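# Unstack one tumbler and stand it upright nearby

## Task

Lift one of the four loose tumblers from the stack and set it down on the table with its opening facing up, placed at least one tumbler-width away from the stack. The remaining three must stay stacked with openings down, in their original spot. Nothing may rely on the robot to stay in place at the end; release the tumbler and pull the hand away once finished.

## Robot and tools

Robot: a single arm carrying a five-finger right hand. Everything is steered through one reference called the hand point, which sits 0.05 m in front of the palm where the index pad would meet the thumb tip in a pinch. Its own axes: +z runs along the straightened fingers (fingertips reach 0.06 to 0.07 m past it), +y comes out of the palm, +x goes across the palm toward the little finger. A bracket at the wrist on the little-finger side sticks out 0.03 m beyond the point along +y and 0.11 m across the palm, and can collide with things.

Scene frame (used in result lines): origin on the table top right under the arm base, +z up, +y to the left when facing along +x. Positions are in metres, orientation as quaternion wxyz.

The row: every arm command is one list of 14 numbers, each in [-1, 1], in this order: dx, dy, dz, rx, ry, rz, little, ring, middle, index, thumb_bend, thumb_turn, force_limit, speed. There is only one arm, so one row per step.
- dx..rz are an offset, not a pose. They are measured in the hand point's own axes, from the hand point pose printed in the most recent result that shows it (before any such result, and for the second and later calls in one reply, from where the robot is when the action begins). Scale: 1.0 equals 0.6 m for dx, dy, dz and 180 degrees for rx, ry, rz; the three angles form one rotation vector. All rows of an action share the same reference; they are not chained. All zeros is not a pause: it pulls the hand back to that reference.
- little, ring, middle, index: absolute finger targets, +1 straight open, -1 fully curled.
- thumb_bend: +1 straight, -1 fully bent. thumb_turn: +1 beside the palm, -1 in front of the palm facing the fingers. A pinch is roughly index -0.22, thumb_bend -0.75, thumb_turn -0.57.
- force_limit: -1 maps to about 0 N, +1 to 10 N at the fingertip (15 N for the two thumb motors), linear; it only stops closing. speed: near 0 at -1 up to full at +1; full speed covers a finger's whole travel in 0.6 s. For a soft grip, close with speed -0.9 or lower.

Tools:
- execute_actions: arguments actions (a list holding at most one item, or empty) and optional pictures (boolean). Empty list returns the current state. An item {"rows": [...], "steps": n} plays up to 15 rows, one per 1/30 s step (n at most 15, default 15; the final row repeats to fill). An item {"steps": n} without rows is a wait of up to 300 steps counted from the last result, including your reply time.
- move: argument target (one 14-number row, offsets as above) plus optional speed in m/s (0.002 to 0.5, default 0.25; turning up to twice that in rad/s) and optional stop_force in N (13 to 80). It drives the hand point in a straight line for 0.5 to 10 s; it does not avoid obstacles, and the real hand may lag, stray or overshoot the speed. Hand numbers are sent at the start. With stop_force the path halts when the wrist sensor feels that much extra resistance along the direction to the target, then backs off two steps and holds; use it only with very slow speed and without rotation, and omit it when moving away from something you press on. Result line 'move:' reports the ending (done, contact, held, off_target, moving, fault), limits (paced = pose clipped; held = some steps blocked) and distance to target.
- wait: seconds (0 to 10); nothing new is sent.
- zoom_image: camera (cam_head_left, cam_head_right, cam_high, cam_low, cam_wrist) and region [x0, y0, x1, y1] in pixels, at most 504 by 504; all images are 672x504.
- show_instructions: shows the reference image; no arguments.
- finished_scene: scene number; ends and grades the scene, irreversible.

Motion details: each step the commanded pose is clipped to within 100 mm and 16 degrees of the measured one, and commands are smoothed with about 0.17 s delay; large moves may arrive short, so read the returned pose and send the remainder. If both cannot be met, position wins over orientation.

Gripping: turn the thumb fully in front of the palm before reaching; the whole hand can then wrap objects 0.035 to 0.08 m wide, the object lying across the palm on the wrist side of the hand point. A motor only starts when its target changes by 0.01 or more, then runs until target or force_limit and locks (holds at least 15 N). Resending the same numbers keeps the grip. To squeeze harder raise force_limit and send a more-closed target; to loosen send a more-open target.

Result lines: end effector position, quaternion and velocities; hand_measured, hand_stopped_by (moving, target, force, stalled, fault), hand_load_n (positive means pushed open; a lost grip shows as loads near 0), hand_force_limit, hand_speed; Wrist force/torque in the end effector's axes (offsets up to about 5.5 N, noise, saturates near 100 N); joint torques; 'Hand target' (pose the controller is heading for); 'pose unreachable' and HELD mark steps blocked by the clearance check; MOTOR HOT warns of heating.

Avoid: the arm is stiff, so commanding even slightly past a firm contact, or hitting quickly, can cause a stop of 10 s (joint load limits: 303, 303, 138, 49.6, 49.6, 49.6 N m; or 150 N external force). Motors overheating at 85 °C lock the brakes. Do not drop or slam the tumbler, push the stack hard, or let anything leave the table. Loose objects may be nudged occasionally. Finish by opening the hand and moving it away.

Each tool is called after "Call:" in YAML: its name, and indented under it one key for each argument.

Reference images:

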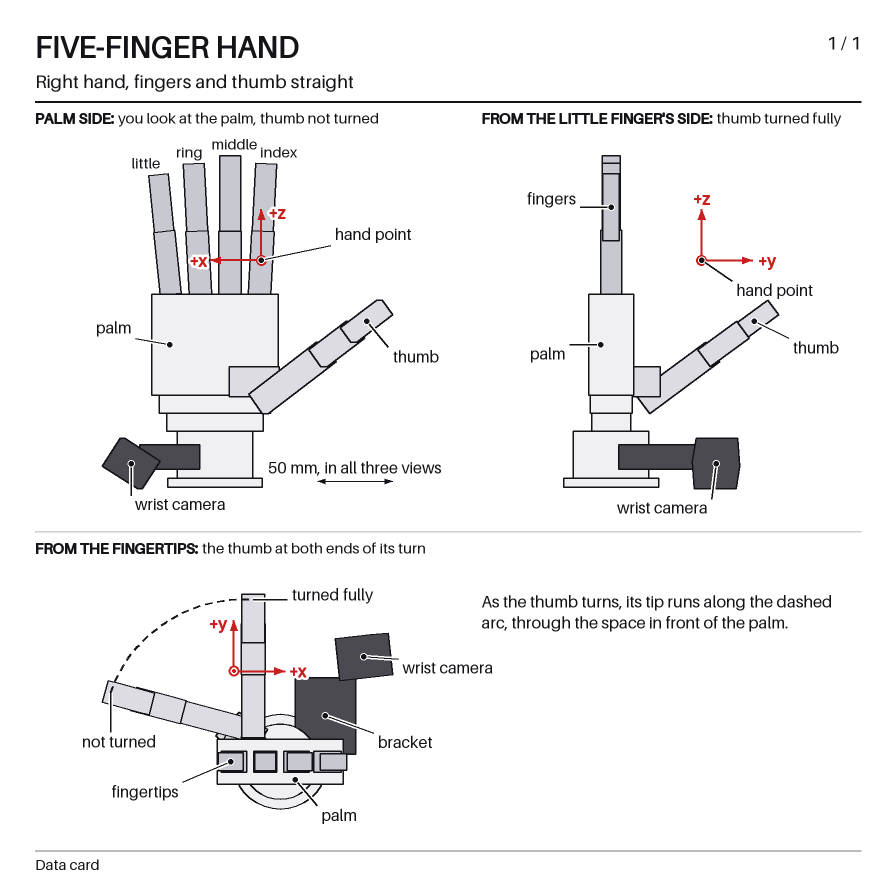

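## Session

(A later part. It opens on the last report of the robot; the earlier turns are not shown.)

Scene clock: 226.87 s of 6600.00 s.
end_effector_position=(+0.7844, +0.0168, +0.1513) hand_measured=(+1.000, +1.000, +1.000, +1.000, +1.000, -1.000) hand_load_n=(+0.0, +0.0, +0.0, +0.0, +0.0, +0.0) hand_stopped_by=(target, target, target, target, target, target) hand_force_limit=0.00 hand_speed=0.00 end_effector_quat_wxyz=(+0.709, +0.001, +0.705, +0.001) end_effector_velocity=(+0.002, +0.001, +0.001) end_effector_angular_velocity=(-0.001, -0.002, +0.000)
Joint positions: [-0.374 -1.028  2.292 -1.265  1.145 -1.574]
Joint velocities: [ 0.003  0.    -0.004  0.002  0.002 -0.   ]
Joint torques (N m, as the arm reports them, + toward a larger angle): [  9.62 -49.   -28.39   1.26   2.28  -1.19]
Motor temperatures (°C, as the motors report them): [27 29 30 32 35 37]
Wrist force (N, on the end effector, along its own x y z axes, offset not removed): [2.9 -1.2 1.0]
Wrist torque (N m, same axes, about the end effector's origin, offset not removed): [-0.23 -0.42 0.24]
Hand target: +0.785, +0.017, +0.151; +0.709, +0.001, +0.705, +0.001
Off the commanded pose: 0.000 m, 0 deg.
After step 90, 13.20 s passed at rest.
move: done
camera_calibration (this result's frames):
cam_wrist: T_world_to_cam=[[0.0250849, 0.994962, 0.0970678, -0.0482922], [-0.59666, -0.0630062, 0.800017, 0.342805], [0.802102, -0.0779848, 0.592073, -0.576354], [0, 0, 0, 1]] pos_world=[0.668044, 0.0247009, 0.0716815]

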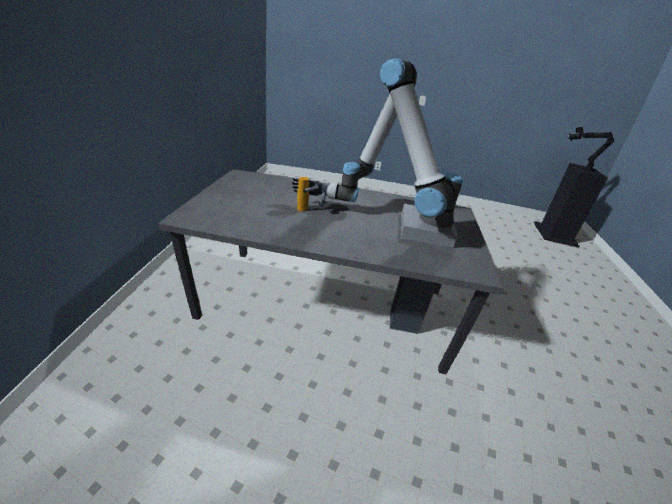

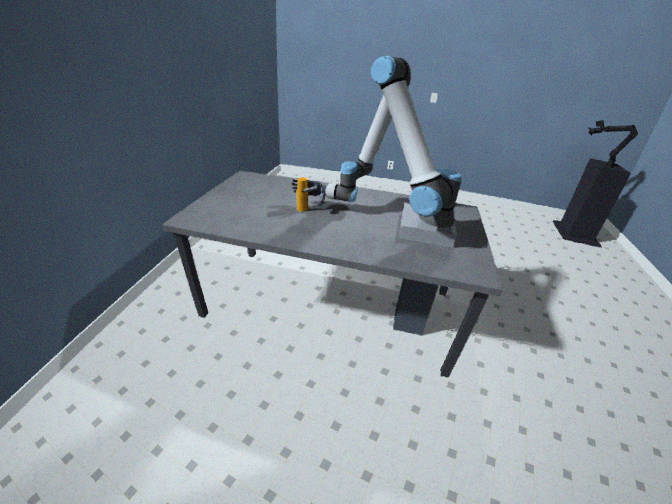

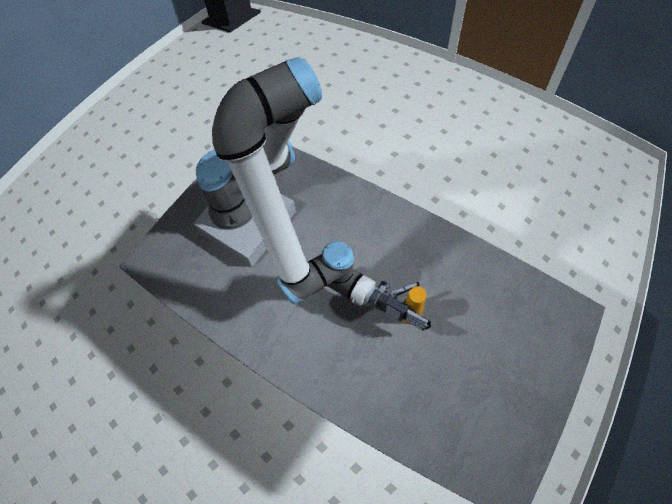

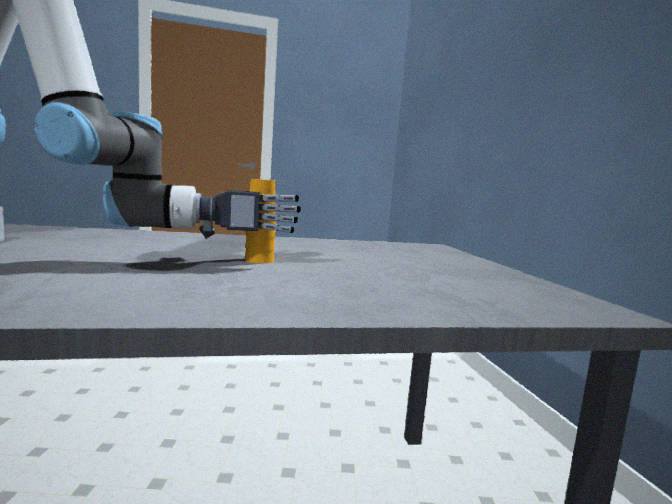

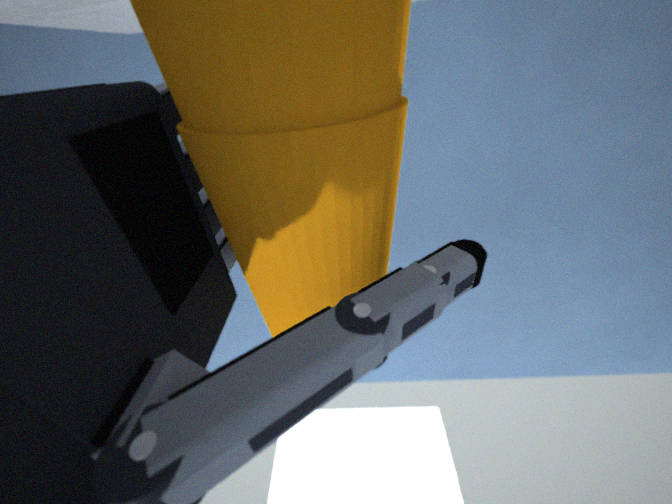

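Call:
execute_actions:
  actions:
    - {"rows": [[0,0.005,0.004,0,0,0,1,0.45,0.45,0.45,0.7,-1,-0.7,-0.5]], "steps": 15}
  pictures: false

Call:
wait:
  seconds: 0.5

Call:
zoom_image:
  camera: "cam_high"
  region: [350, 250, 470, 350]

Scene clock: 241.60 s of 6600.00 s.
end_effector_position=(+0.7867, +0.0198, +0.1513) hand_measured=(+1.000, +0.670, +0.670, +0.670, +0.792, -1.000) hand_load_n=(+0.0, +0.0, +0.0, +0.0, +0.0, +0.0) hand_stopped_by=(target, moving, moving, moving, moving, target) hand_force_limit=-0.70 hand_speed=-0.50 end_effector_quat_wxyz=(+0.709, +0.001, +0.705, +0.001) end_effector_velocity=(-0.000, +0.001, +0.000) end_effector_angular_velocity=(-0.001, -0.000, +0.001)
Joint positions: [-0.366 -1.026  2.288 -1.263  1.152 -1.574]
Joint velocities: [ 0.001 -0.001  0.    -0.    -0.    -0.   ]
Joint torques (N m, as the arm reports them, + toward a larger angle): [  8.04 -46.56 -26.7    1.49   2.06  -0.41]
Motor temperatures (°C, as the motors report them): [27 29 30 32 35 37]
Wrist force (N, on the end effector, along its own x y z axes, offset not removed): [0.8 -4.4 1.1]
Wrist torque (N m, same axes, about the end effector's origin, offset not removed): [-0.66 -0.31 0.02]
Hand target: +0.787, +0.020, +0.151; +0.709, +0.001, +0.705, +0.001
Off the commanded pose: 0.000 m, 0 deg.
Steps of this call (steps 1 to 90: nothing new was sent; then 11.23 s passed at rest; steps 91 to 105: all 15 steps of this action). Readings (end_effector_position | what the end effector reports):
91: (+0.7846, +0.0168, +0.1513) | hand_measured=(+1.000, +1.000, +1.000, +1.000, +1.000, -1.000) hand_load_n=(+0.0, +0.0, +0.0, +0.0, +0.0, +0.0) hand_stopped_by=(target, moving, moving, moving, moving, target) hand_force_limit=-0.70 hand_speed=-0.50
92: (+0.7849, +0.0173, +0.1513) | hand_measured=(+1.000, +1.000, +1.000, +1.000, +1.000, -1.000) hand_load_n=(+0.0, +0.0, +0.0, +0.0, +0.0, +0.0) hand_stopped_by=(target, moving, moving, moving, moving, target) hand_force_limit=-0.70 hand_speed=-0.50
94: (+0.7857, +0.0184, +0.1513) | hand_measured=(+1.000, +0.974, +0.974, +0.974, +0.984, -1.000) hand_load_n=(+0.0, +0.0, +0.0, +0.0, +0.0, +0.0) hand_stopped_by=(target, moving, moving, moving, moving, target) hand_force_limit=-0.70 hand_speed=-0.50
98: (+0.7865, +0.0194, +0.1513) | hand_measured=(+1.000, +0.864, +0.864, +0.864, +0.914, -1.000) hand_load_n=(+0.0, +0.0, +0.0, +0.0, +0.0, +0.0) hand_stopped_by=(target, moving, moving, moving, moving, target) hand_force_limit=-0.70 hand_speed=-0.50
105: the state above

Scene clock: 242.10 s of 6600.00 s.
end_effector_position=(+0.7867, +0.0198, +0.1513) hand_measured=(+1.000, +0.450, +0.450, +0.450, +0.700, -1.000) hand_load_n=(+0.0, +0.0, +0.0, +0.0, +0.0, +0.0) hand_stopped_by=(target, target, target, target, target, target) hand_force_limit=-0.70 hand_speed=-0.50 end_effector_quat_wxyz=(+0.709, +0.001, +0.705, +0.001) end_effector_velocity=(+0.001, -0.000, +0.001) end_effector_angular_velocity=(-0.000, -0.002, +0.000)
Joint positions: [-0.366 -1.026  2.288 -1.263  1.152 -1.574]
Joint velocities: [-0.    -0.001 -0.002  0.    -0.     0.001]
Joint torques (N m, as the arm reports them, + toward a larger angle): [  9.89 -46.54 -27.09   1.41   2.4    1.47]
Motor temperatures (°C, as the motors report them): [27 29 30 32 35 37]
Wrist force (N, on the end effector, along its own x y z axes, offset not removed): [1.0 -2.2 3.5]
Wrist torque (N m, same axes, about the end effector's origin, offset not removed): [-0.53 -0.29 -0.01]
Hand target: +0.787, +0.020, +0.151; +0.709, +0.001, +0.705, +0.001
Off the commanded pose: 0.000 m, 0 deg.
Steps of this call (steps 1 to 15: nothing new was sent). Readings (end_effector_position | what the end effector reports):
1: (+0.7867, +0.0198, +0.1513) | hand_measured=(+1.000, +0.642, +0.642, +0.642, +0.774, -1.000) hand_load_n=(+0.0, +0.0, +0.0, +0.0, +0.0, +0.0) hand_stopped_by=(target, moving, moving, moving, moving, target) hand_force_limit=-0.70 hand_speed=-0.50
2: (+0.7867, +0.0198, +0.1513) | hand_measured=(+1.000, +0.614, +0.614, +0.614, +0.756, -1.000) hand_load_n=(+0.0, +0.0, +0.0, +0.0, +0.0, +0.0) hand_stopped_by=(target, moving, moving, moving, moving, target) hand_force_limit=-0.70 hand_speed=-0.50
4: (+0.7867, +0.0198, +0.1513) | hand_measured=(+1.000, +0.558, +0.558, +0.558, +0.720, -1.000) hand_load_n=(+0.0, +0.0, +0.0, +0.0, +0.0, +0.0) hand_stopped_by=(target, moving, moving, moving, moving, target) hand_force_limit=-0.70 hand_speed=-0.50
8: (+0.7867, +0.0198, +0.1513) | hand_measured=(+1.000, +0.452, +0.452, +0.452, +0.700, -1.000) hand_load_n=(+0.0, +0.0, +0.0, +0.0, +0.0, +0.0) hand_stopped_by=(target, moving, moving, moving, moving, target) hand_force_limit=-0.70 hand_speed=-0.50
15: the state above
camera_calibration (this result's frames):
cam_wrist: T_world_to_cam=[[0.0250849, 0.994965, 0.0970286, -0.051331], [-0.596661, -0.0629746, 0.800019, 0.344407], [0.802101, -0.0779616, 0.592077, -0.578058], [0, 0, 0, 1]] pos_world=[0.670443, 0.0276951, 0.0717033]

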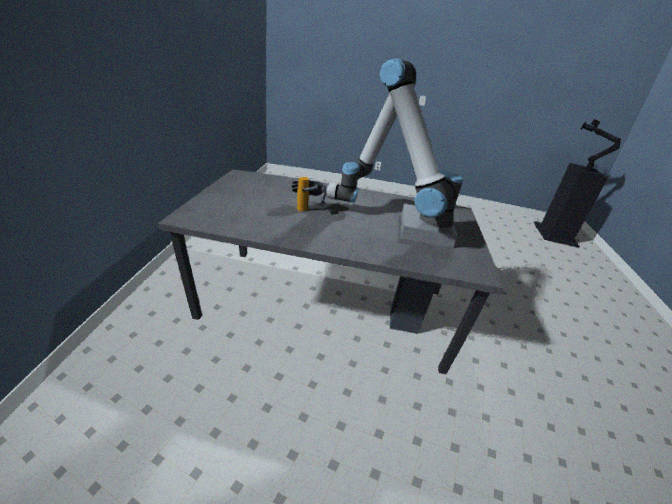

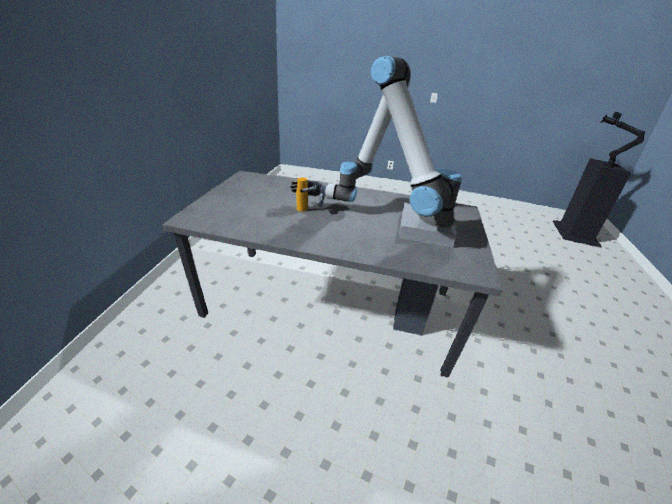

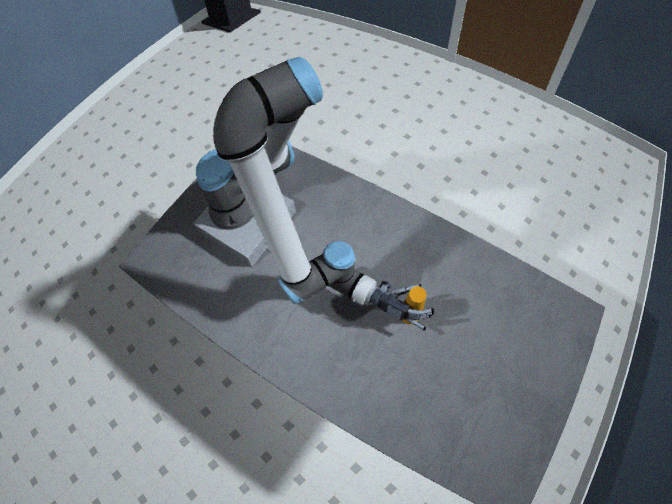

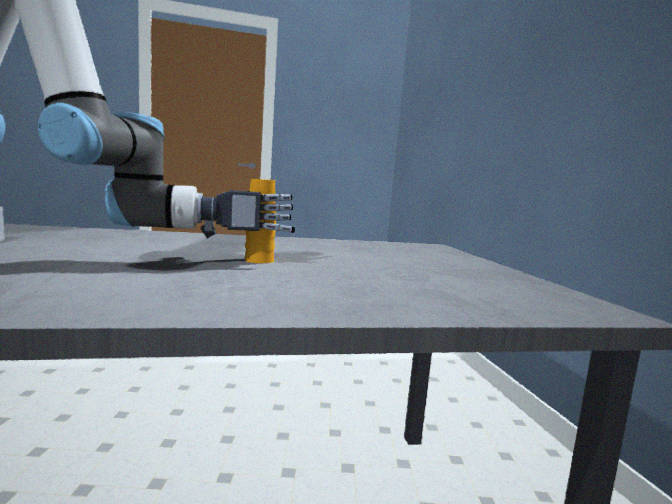

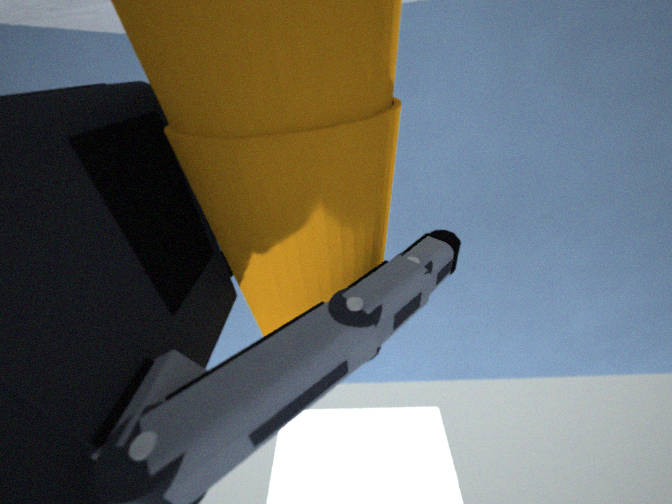

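Region (350, 250, 470, 350) of cam_high's 672x504 image, scaled by 4.200, with more detail than that image has.

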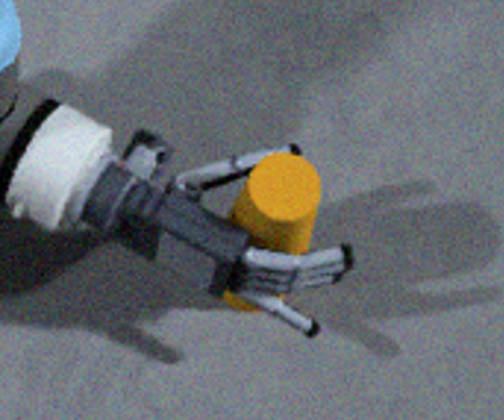

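Call:
execute_actions:
  actions:
    - {"rows": [[0,0,0,0,0,0,1,-0.4,-0.4,-0.4,0.0,-1,-0.7,-0.88]], "steps": 15}
  pictures: false

Call:
wait:
  seconds: 2.0

Call:
zoom_image:
  camera: "cam_high"
  region: [350, 250, 470, 350]

Scene clock: 255.10 s of 6600.00 s.
end_effector_position=(+0.7867, +0.0198, +0.1513) hand_measured=(+1.000, +0.370, +0.370, +0.370, +0.650, -1.000) hand_load_n=(+0.0, +0.0, +0.0, +0.0, +0.0, +0.0) hand_stopped_by=(target, moving, moving, moving, moving, target) hand_force_limit=-0.70 hand_speed=-0.88 end_effector_quat_wxyz=(+0.709, +0.001, +0.705, +0.001) end_effector_velocity=(-0.000, +0.000, -0.001) end_effector_angular_velocity=(+0.001, +0.001, +0.000)
Joint positions: [-0.366 -1.026  2.288 -1.263  1.152 -1.574]
Joint velocities: [ 0.     0.001  0.001 -0.    -0.     0.001]
Joint torques (N m, as the arm reports them, + toward a larger angle): [ 10.15 -47.85 -26.31   1.51   2.35   1.04]
Motor temperatures (°C, as the motors report them): [27 29 30 32 35 37]
Wrist force (N, on the end effector, along its own x y z axes, offset not removed): [-2.9 -2.9 2.8]
Wrist torque (N m, same axes, about the end effector's origin, offset not removed): [-0.55 0.34 -0.15]
Hand target: +0.787, +0.020, +0.151; +0.709, +0.001, +0.705, +0.001
Off the commanded pose: 0.000 m, 0 deg.
Steps of this call (steps 1 to 90: nothing new was sent; then 9.50 s passed at rest; steps 91 to 105: all 15 steps of this action). Readings (end_effector_position | what the end effector reports):
91: (+0.7867, +0.0198, +0.1513) | hand_measured=(+1.000, +0.450, +0.450, +0.450, +0.700, -1.000) hand_load_n=(+0.0, +0.0, +0.0, +0.0, +0.0, +0.0) hand_stopped_by=(target, moving, moving, moving, moving, target) hand_force_limit=-0.70 hand_speed=-0.88
92: (+0.7867, +0.0198, +0.1513) | hand_measured=(+1.000, +0.450, +0.450, +0.450, +0.700, -1.000) hand_load_n=(+0.0, +0.0, +0.0, +0.0, +0.0, +0.0) hand_stopped_by=(target, moving, moving, moving, moving, target) hand_force_limit=-0.70 hand_speed=-0.88
94: (+0.7867, +0.0198, +0.1513) | hand_measured=(+1.000, +0.444, +0.444, +0.444, +0.696, -1.000) hand_load_n=(+0.0, +0.0, +0.0, +0.0, +0.0, +0.0) hand_stopped_by=(target, moving, moving, moving, moving, target) hand_force_limit=-0.70 hand_speed=-0.88
98: (+0.7867, +0.0198, +0.1513) | hand_measured=(+1.000, +0.418, +0.418, +0.418, +0.680, -1.000) hand_load_n=(+0.0, +0.0, +0.0, +0.0, +0.0, +0.0) hand_stopped_by=(target, moving, moving, moving, moving, target) hand_force_limit=-0.70 hand_speed=-0.88
105: the state above

Scene clock: 257.10 s of 6600.00 s.
end_effector_position=(+0.7867, +0.0198, +0.1513) hand_measured=(+1.000, +0.084, +0.038, -0.002, +0.448, -1.000) hand_load_n=(+0.0, +1.0, +1.5, +2.5, +4.0, +0.5) hand_stopped_by=(target, force, force, force, force, target) hand_force_limit=-0.70 hand_speed=-0.88 end_effector_quat_wxyz=(+0.709, +0.001, +0.705, +0.001) end_effector_velocity=(+0.001, +0.000, +0.001) end_effector_angular_velocity=(-0.001, -0.002, +0.002)
Joint positions: [-0.366 -1.026  2.288 -1.263  1.152 -1.574]
Joint velocities: [ 0.001 -0.    -0.001 -0.001 -0.001 -0.   ]
Joint torques (N m, as the arm reports them, + toward a larger angle): [  8.63 -48.26 -26.08   1.29   2.13  -1.9 ]
Motor temperatures (°C, as the motors report them): [27 29 30 32 35 37]
Wrist force (N, on the end effector, along its own x y z axes, offset not removed): [-0.4 -3.4 2.0]
Wrist torque (N m, same axes, about the end effector's origin, offset not removed): [-0.55 -0.01 0.00]
Hand target: +0.787, +0.020, +0.151; +0.709, +0.001, +0.705, +0.001
Off the commanded pose: 0.000 m, 0 deg.
Steps of this call (steps 1 to 60: nothing new was sent). Readings (end_effector_position | what the end effector reports):
1: (+0.7867, +0.0198, +0.1513) | hand_measured=(+1.000, +0.364, +0.364, +0.364, +0.646, -1.000) hand_load_n=(+0.0, +0.0, +0.0, +0.0, +0.0, +0.0) hand_stopped_by=(target, moving, moving, moving, moving, target) hand_force_limit=-0.70 hand_speed=-0.88
2: (+0.7867, +0.0198, +0.1513) | hand_measured=(+1.000, +0.358, +0.358, +0.358, +0.642, -1.000) hand_load_n=(+0.0, +0.0, +0.0, +0.0, +0.0, +0.0) hand_stopped_by=(target, moving, moving, moving, moving, target) hand_force_limit=-0.70 hand_speed=-0.88
4: (+0.7867, +0.0198, +0.1513) | hand_measured=(+1.000, +0.344, +0.344, +0.344, +0.634, -1.000) hand_load_n=(+0.0, +0.0, +0.0, +0.0, +0.0, +0.0) hand_stopped_by=(target, moving, moving, moving, moving, target) hand_force_limit=-0.70 hand_speed=-0.88
8: (+0.7867, +0.0198, +0.1513) | hand_measured=(+1.000, +0.318, +0.318, +0.318, +0.616, -1.000) hand_load_n=(+0.0, +0.0, +0.0, +0.0, +0.0, +0.0) hand_stopped_by=(target, moving, moving, moving, moving, target) hand_force_limit=-0.70 hand_speed=-0.88
60: the state above
camera_calibration (this result's frames):
cam_wrist: T_world_to_cam=[[0.0250848, 0.994965, 0.097028, -0.0513314], [-0.59666, -0.0629742, 0.800019, 0.344407], [0.802102, -0.0779611, 0.592077, -0.578058], [0, 0, 0, 1]] pos_world=[0.670443, 0.0276956, 0.0717029]

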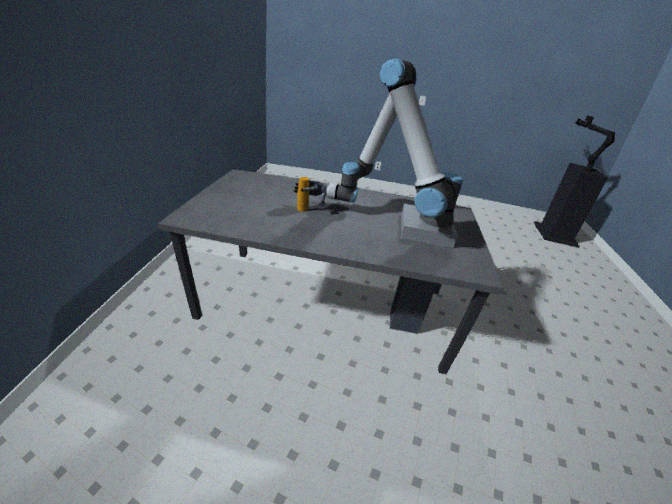

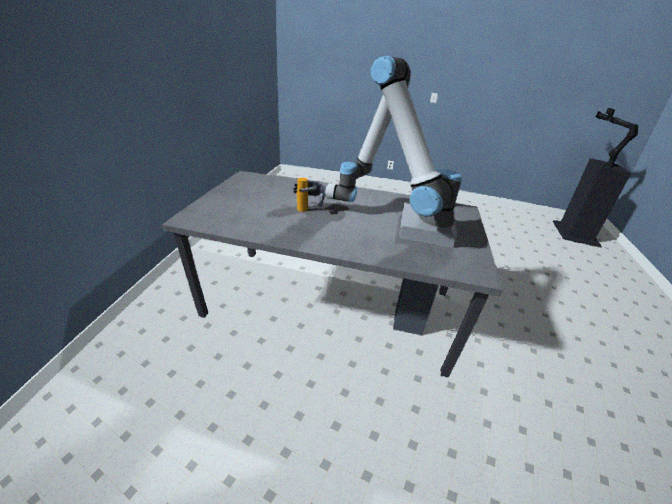

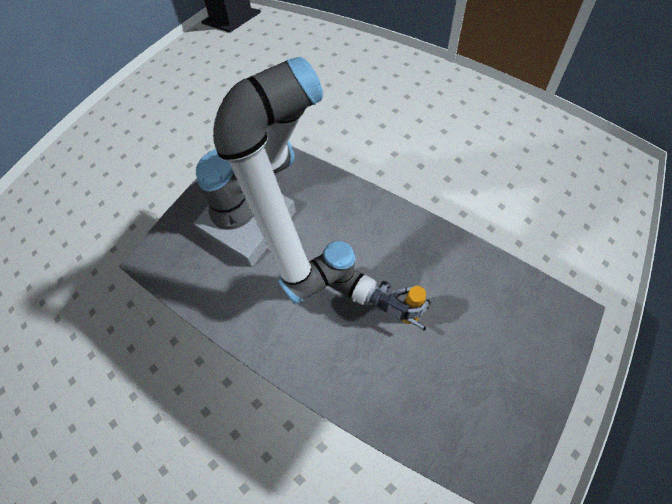

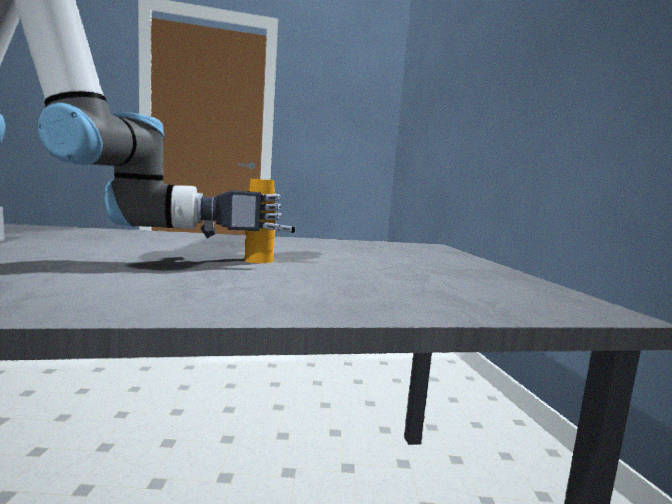

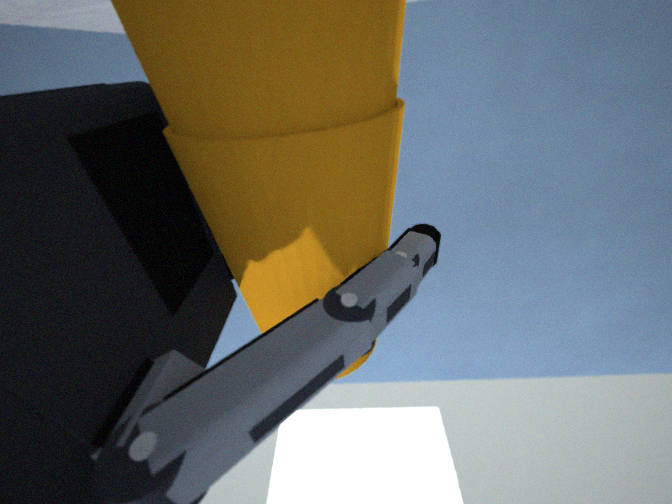

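Region (350, 250, 470, 350) of cam_high's 672x504 image, scaled by 4.200, with more detail than that image has.

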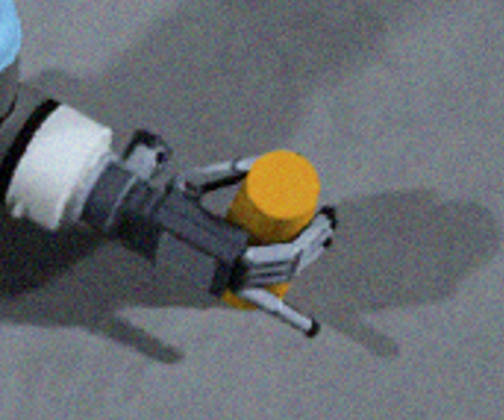

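Call:
execute_actions:
  actions:
    - {"rows": [[0,0,0,0,0,0,1,-0.5,-0.5,-0.5,-0.1,-1,-0.1,-0.92]], "steps": 15}
  pictures: false

Call:
wait:
  seconds: 0.7

Scene clock: 263.80 s of 6600.00 s.
end_effector_position=(+0.7867, +0.0198, +0.1513) hand_measured=(+1.000, +0.042, +0.010, -0.018, +0.448, -1.000) hand_load_n=(+0.0, +4.5, +3.5, +3.0, +9.0, +4.0) hand_stopped_by=(target, force, force, force, force, target) hand_force_limit=-0.10 hand_speed=-0.92 end_effector_quat_wxyz=(+0.709, +0.001, +0.705, +0.001) end_effector_velocity=(-0.000, -0.000, +0.001) end_effector_angular_velocity=(+0.000, +0.000, -0.000)
Joint positions: [-0.366 -1.026  2.288 -1.263  1.152 -1.574]
Joint velocities: [-0.001 -0.002  0.     0.002 -0.     0.   ]
Joint torques (N m, as the arm reports them, + toward a larger angle): [  6.87 -49.24 -24.12   1.2    1.42  -1.38]
Motor temperatures (°C, as the motors report them): [27 29 30 32 35 37]
Wrist force (N, on the end effector, along its own x y z axes, offset not removed): [2.9 -4.7 2.4]
Wrist torque (N m, same axes, about the end effector's origin, offset not removed): [-0.83 -0.48 0.13]
Hand target: +0.787, +0.020, +0.151; +0.709, +0.001, +0.705, +0.001
Off the commanded pose: 0.000 m, 0 deg.
Steps of this call (steps 1 to 90: nothing new was sent; then 3.20 s passed at rest; steps 91 to 105: all 15 steps of this action). Readings (end_effector_position | what the end effector reports):
91: (+0.7867, +0.0198, +0.1513) | hand_measured=(+1.000, +0.084, +0.038, -0.002, +0.448, -1.000) hand_load_n=(+0.0, +1.0, +1.5, +2.5, +4.0, +0.5) hand_stopped_by=(target, moving, moving, moving, moving, target) hand_force_limit=-0.10 hand_speed=-0.92
92: (+0.7867, +0.0198, +0.1513) | hand_measured=(+1.000, +0.084, +0.038, -0.002, +0.448, -1.000) hand_load_n=(+0.0, +1.0, +1.5, +2.5, +4.0, +0.5) hand_stopped_by=(target, moving, moving, moving, moving, target) hand_force_limit=-0.10 hand_speed=-0.92
94: (+0.7867, +0.0198, +0.1513) | hand_measured=(+1.000, +0.080, +0.034, -0.006, +0.448, -1.000) hand_load_n=(+0.0, +1.0, +2.0, +3.0, +4.5, +0.5) hand_stopped_by=(target, moving, moving, moving, moving, target) hand_force_limit=-0.10 hand_speed=-0.92
98: (+0.7867, +0.0198, +0.1513) | hand_measured=(+1.000, +0.062, +0.016, -0.018, +0.446, -1.000) hand_load_n=(+0.0, +2.0, +3.5, +4.0, +7.5, +1.5) hand_stopped_by=(target, moving, moving, force, force, target) hand_force_limit=-0.10 hand_speed=-0.92
105: the state above

Scene clock: 264.50 s of 6600.00 s.
end_effector_position=(+0.7867, +0.0198, +0.1513) hand_measured=(+1.000, +0.042, +0.010, -0.018, +0.448, -1.000) hand_load_n=(+0.0, +4.5, +3.5, +3.0, +9.0, +4.0) hand_stopped_by=(target, force, force, force, force, target) hand_force_limit=-0.10 hand_speed=-0.92 end_effector_quat_wxyz=(+0.709, +0.001, +0.705, +0.001) end_effector_velocity=(+0.000, +0.000, +0.001) end_effector_angular_velocity=(-0.001, -0.001, +0.001)
Joint positions: [-0.366 -1.026  2.288 -1.263  1.152 -1.574]
Joint velocities: [ 0.001 -0.    -0.001  0.    -0.    -0.   ]
Joint torques (N m, as the arm reports them, + toward a larger angle): [  6.97 -48.61 -24.19   1.21   1.45  -1.57]
Motor temperatures (°C, as the motors report them): [27 29 30 32 35 37]
Wrist force (N, on the end effector, along its own x y z axes, offset not removed): [2.0 -2.9 2.7]
Wrist torque (N m, same axes, about the end effector's origin, offset not removed): [-0.58 -0.39 0.16]
Hand target: +0.787, +0.020, +0.151; +0.709, +0.001, +0.705, +0.001
Off the commanded pose: 0.000 m, 0 deg.
Steps of this call (steps 1 to 21: nothing new was sent). Readings (end_effector_position | what the end effector reports):
1: (+0.7867, +0.0198, +0.1513) | hand_measured=(+1.000, +0.042, +0.010, -0.018, +0.448, -1.000) hand_load_n=(+0.0, +4.5, +3.5, +3.0, +9.0, +4.0) hand_stopped_by=(target, force, force, force, force, target) hand_force_limit=-0.10 hand_speed=-0.92
2: (+0.7867, +0.0198, +0.1513) | hand_measured=(+1.000, +0.042, +0.010, -0.018, +0.448, -1.000) hand_load_n=(+0.0, +4.5, +3.5, +3.0, +9.0, +4.0) hand_stopped_by=(target, force, force, force, force, target) hand_force_limit=-0.10 hand_speed=-0.92
4: (+0.7867, +0.0198, +0.1513) | hand_measured=(+1.000, +0.042, +0.010, -0.018, +0.448, -1.000) hand_load_n=(+0.0, +4.5, +3.5, +3.0, +9.0, +4.0) hand_stopped_by=(target, force, force, force, force, target) hand_force_limit=-0.10 hand_speed=-0.92
8: (+0.7868, +0.0198, +0.1513) | hand_measured=(+1.000, +0.042, +0.010, -0.018, +0.448, -1.000) hand_load_n=(+0.0, +4.5, +3.5, +3.0, +9.0, +4.0) hand_stopped_by=(target, force, force, force, force, target) hand_force_limit=-0.10 hand_speed=-0.92
21: the state above
camera_calibration (this result's frames):
cam_wrist: T_world_to_cam=[[0.0250849, 0.994965, 0.097028, -0.0513314], [-0.59666, -0.0629741, 0.800019, 0.344407], [0.802102, -0.0779611, 0.592077, -0.578058], [0, 0, 0, 1]] pos_world=[0.670443, 0.0276957, 0.0717029]

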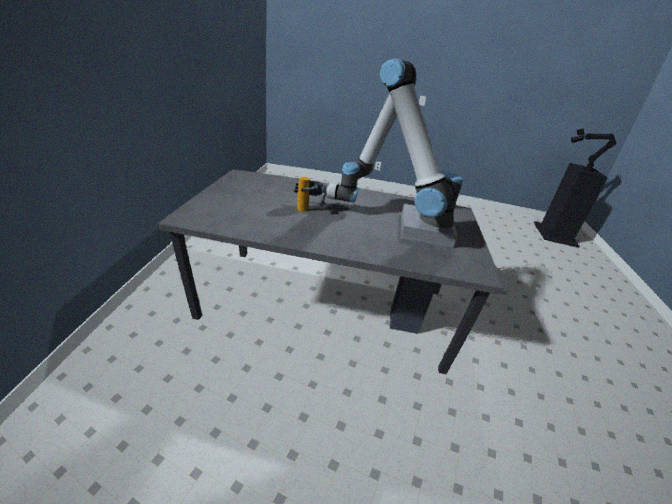

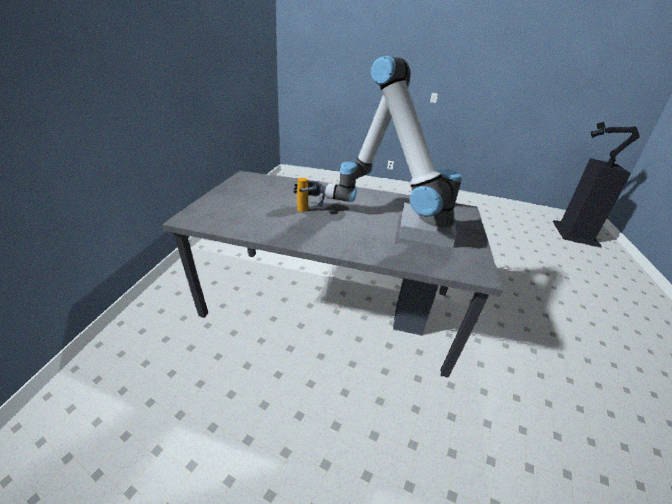

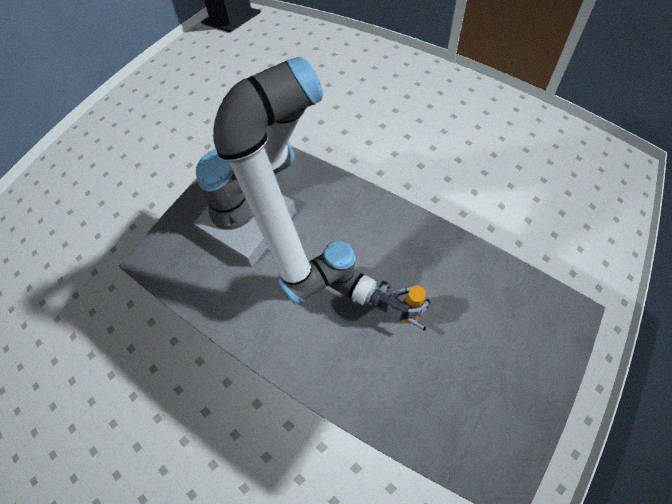

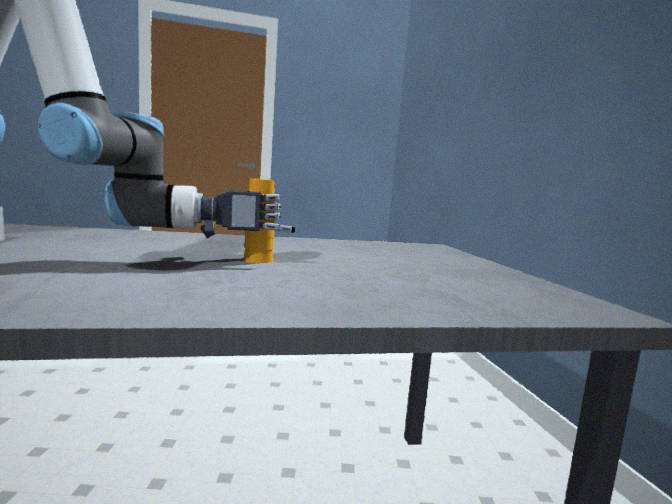

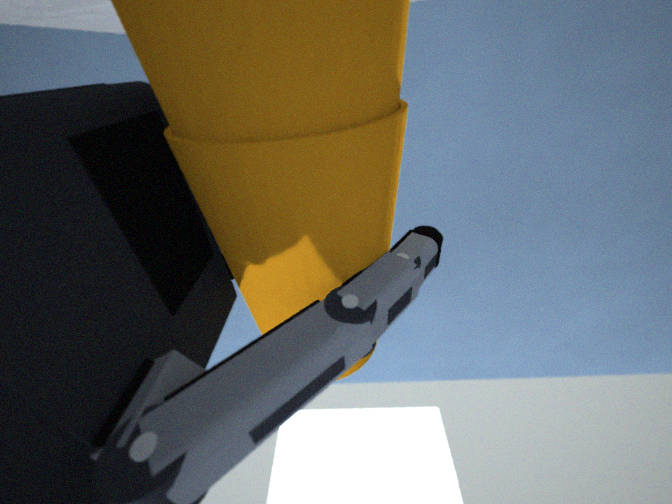

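Lift a little slowly and check.

Call:
move:
  target: [-0.05,0,0,0,0,0,1,-0.5,-0.5,-0.5,-0.1,-1,-0.1,-0.92]
  speed: 0.03

Scene clock: 269.17 s of 6600.00 s.
end_effector_position=(+0.7865, +0.0197, +0.1811) hand_measured=(+1.000, +0.042, +0.010, -0.018, +0.448, -1.000) hand_load_n=(+0.0, +4.5, +3.5, +3.0, +9.0, +4.0) hand_stopped_by=(target, force, force, force, force, target) hand_force_limit=-0.10 hand_speed=-0.92 end_effector_quat_wxyz=(+0.709, +0.001, +0.705, +0.001) end_effector_velocity=(+0.000, -0.000, +0.003) end_effector_angular_velocity=(-0.001, -0.002, +0.000)
Joint positions: [-0.366 -1.087  2.288 -1.203  1.152 -1.574]
Joint velocities: [-0.    -0.005  0.     0.003 -0.    -0.   ]
Joint torques (N m, as the arm reports them, + toward a larger angle): [  7.47 -69.66 -30.44   1.17   2.11   2.6 ]
Motor temperatures (°C, as the motors report them): [27 29 30 32 35 37]
Wrist force (N, on the end effector, along its own x y z axes, offset not removed): [0.6 -2.2 3.5]
Wrist torque (N m, same axes, about the end effector's origin, offset not removed): [-0.57 -0.09 0.04]
Hand target: +0.787, +0.020, +0.181; +0.709, +0.001, +0.705, +0.001
Off the commanded pose: 0.000 m, 0 deg.
After step 90, 0.33 s passed at rest.
move: done
camera_calibration (this result's frames):
cam_wrist: T_world_to_cam=[[0.0250907, 0.994959, 0.0970904, -0.0541386], [-0.596608, -0.0630259, 0.800054, 0.320462], [0.80214, -0.0779988, 0.592019, -0.595502], [0, 0, 0, 1]] pos_world=[0.670225, 0.0276146, 0.101419]

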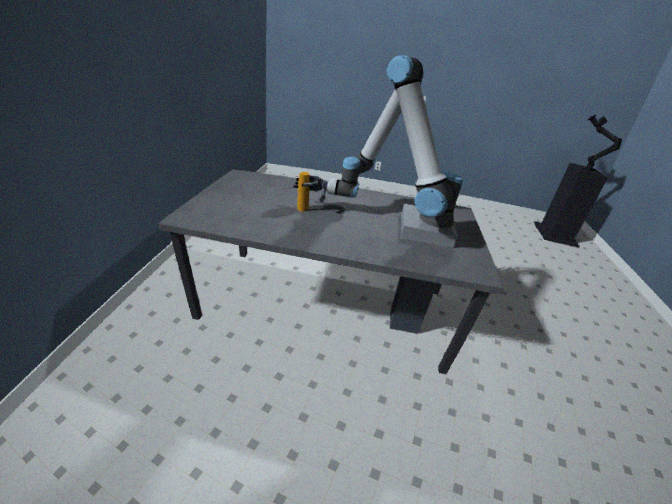

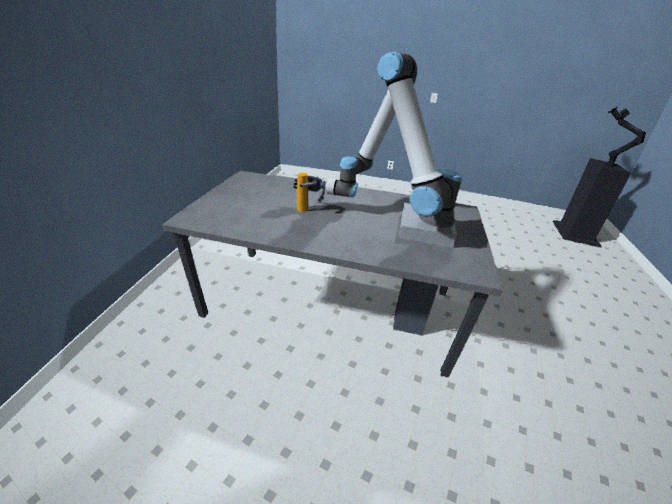

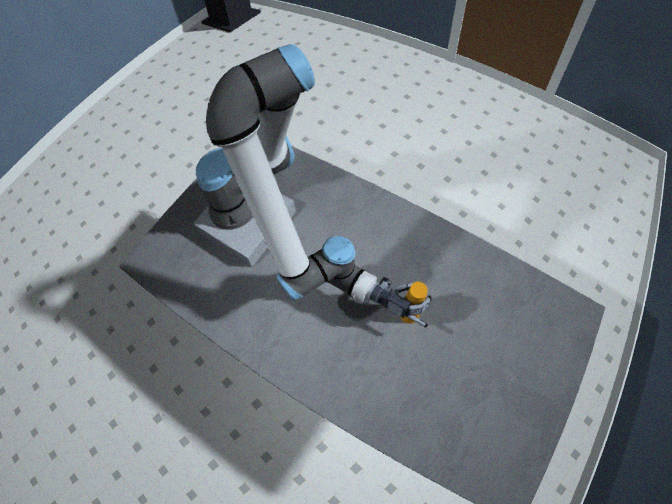

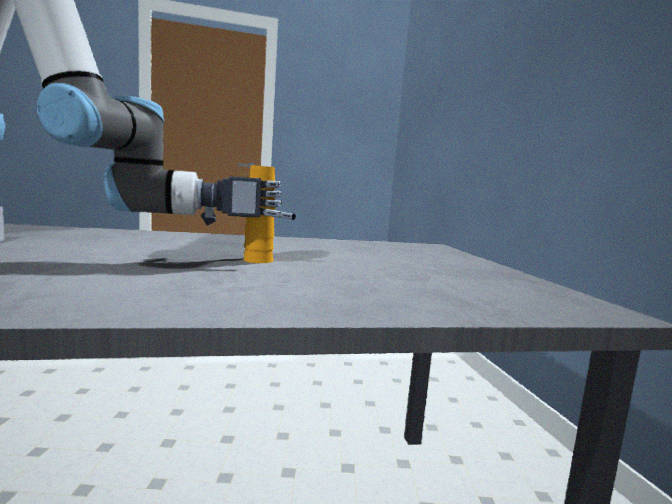

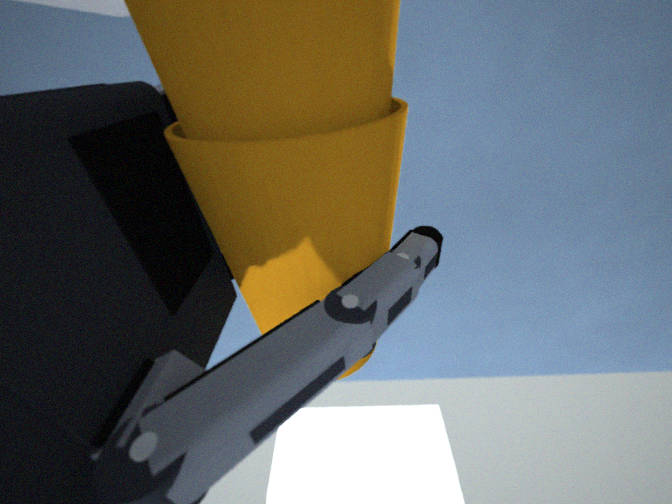

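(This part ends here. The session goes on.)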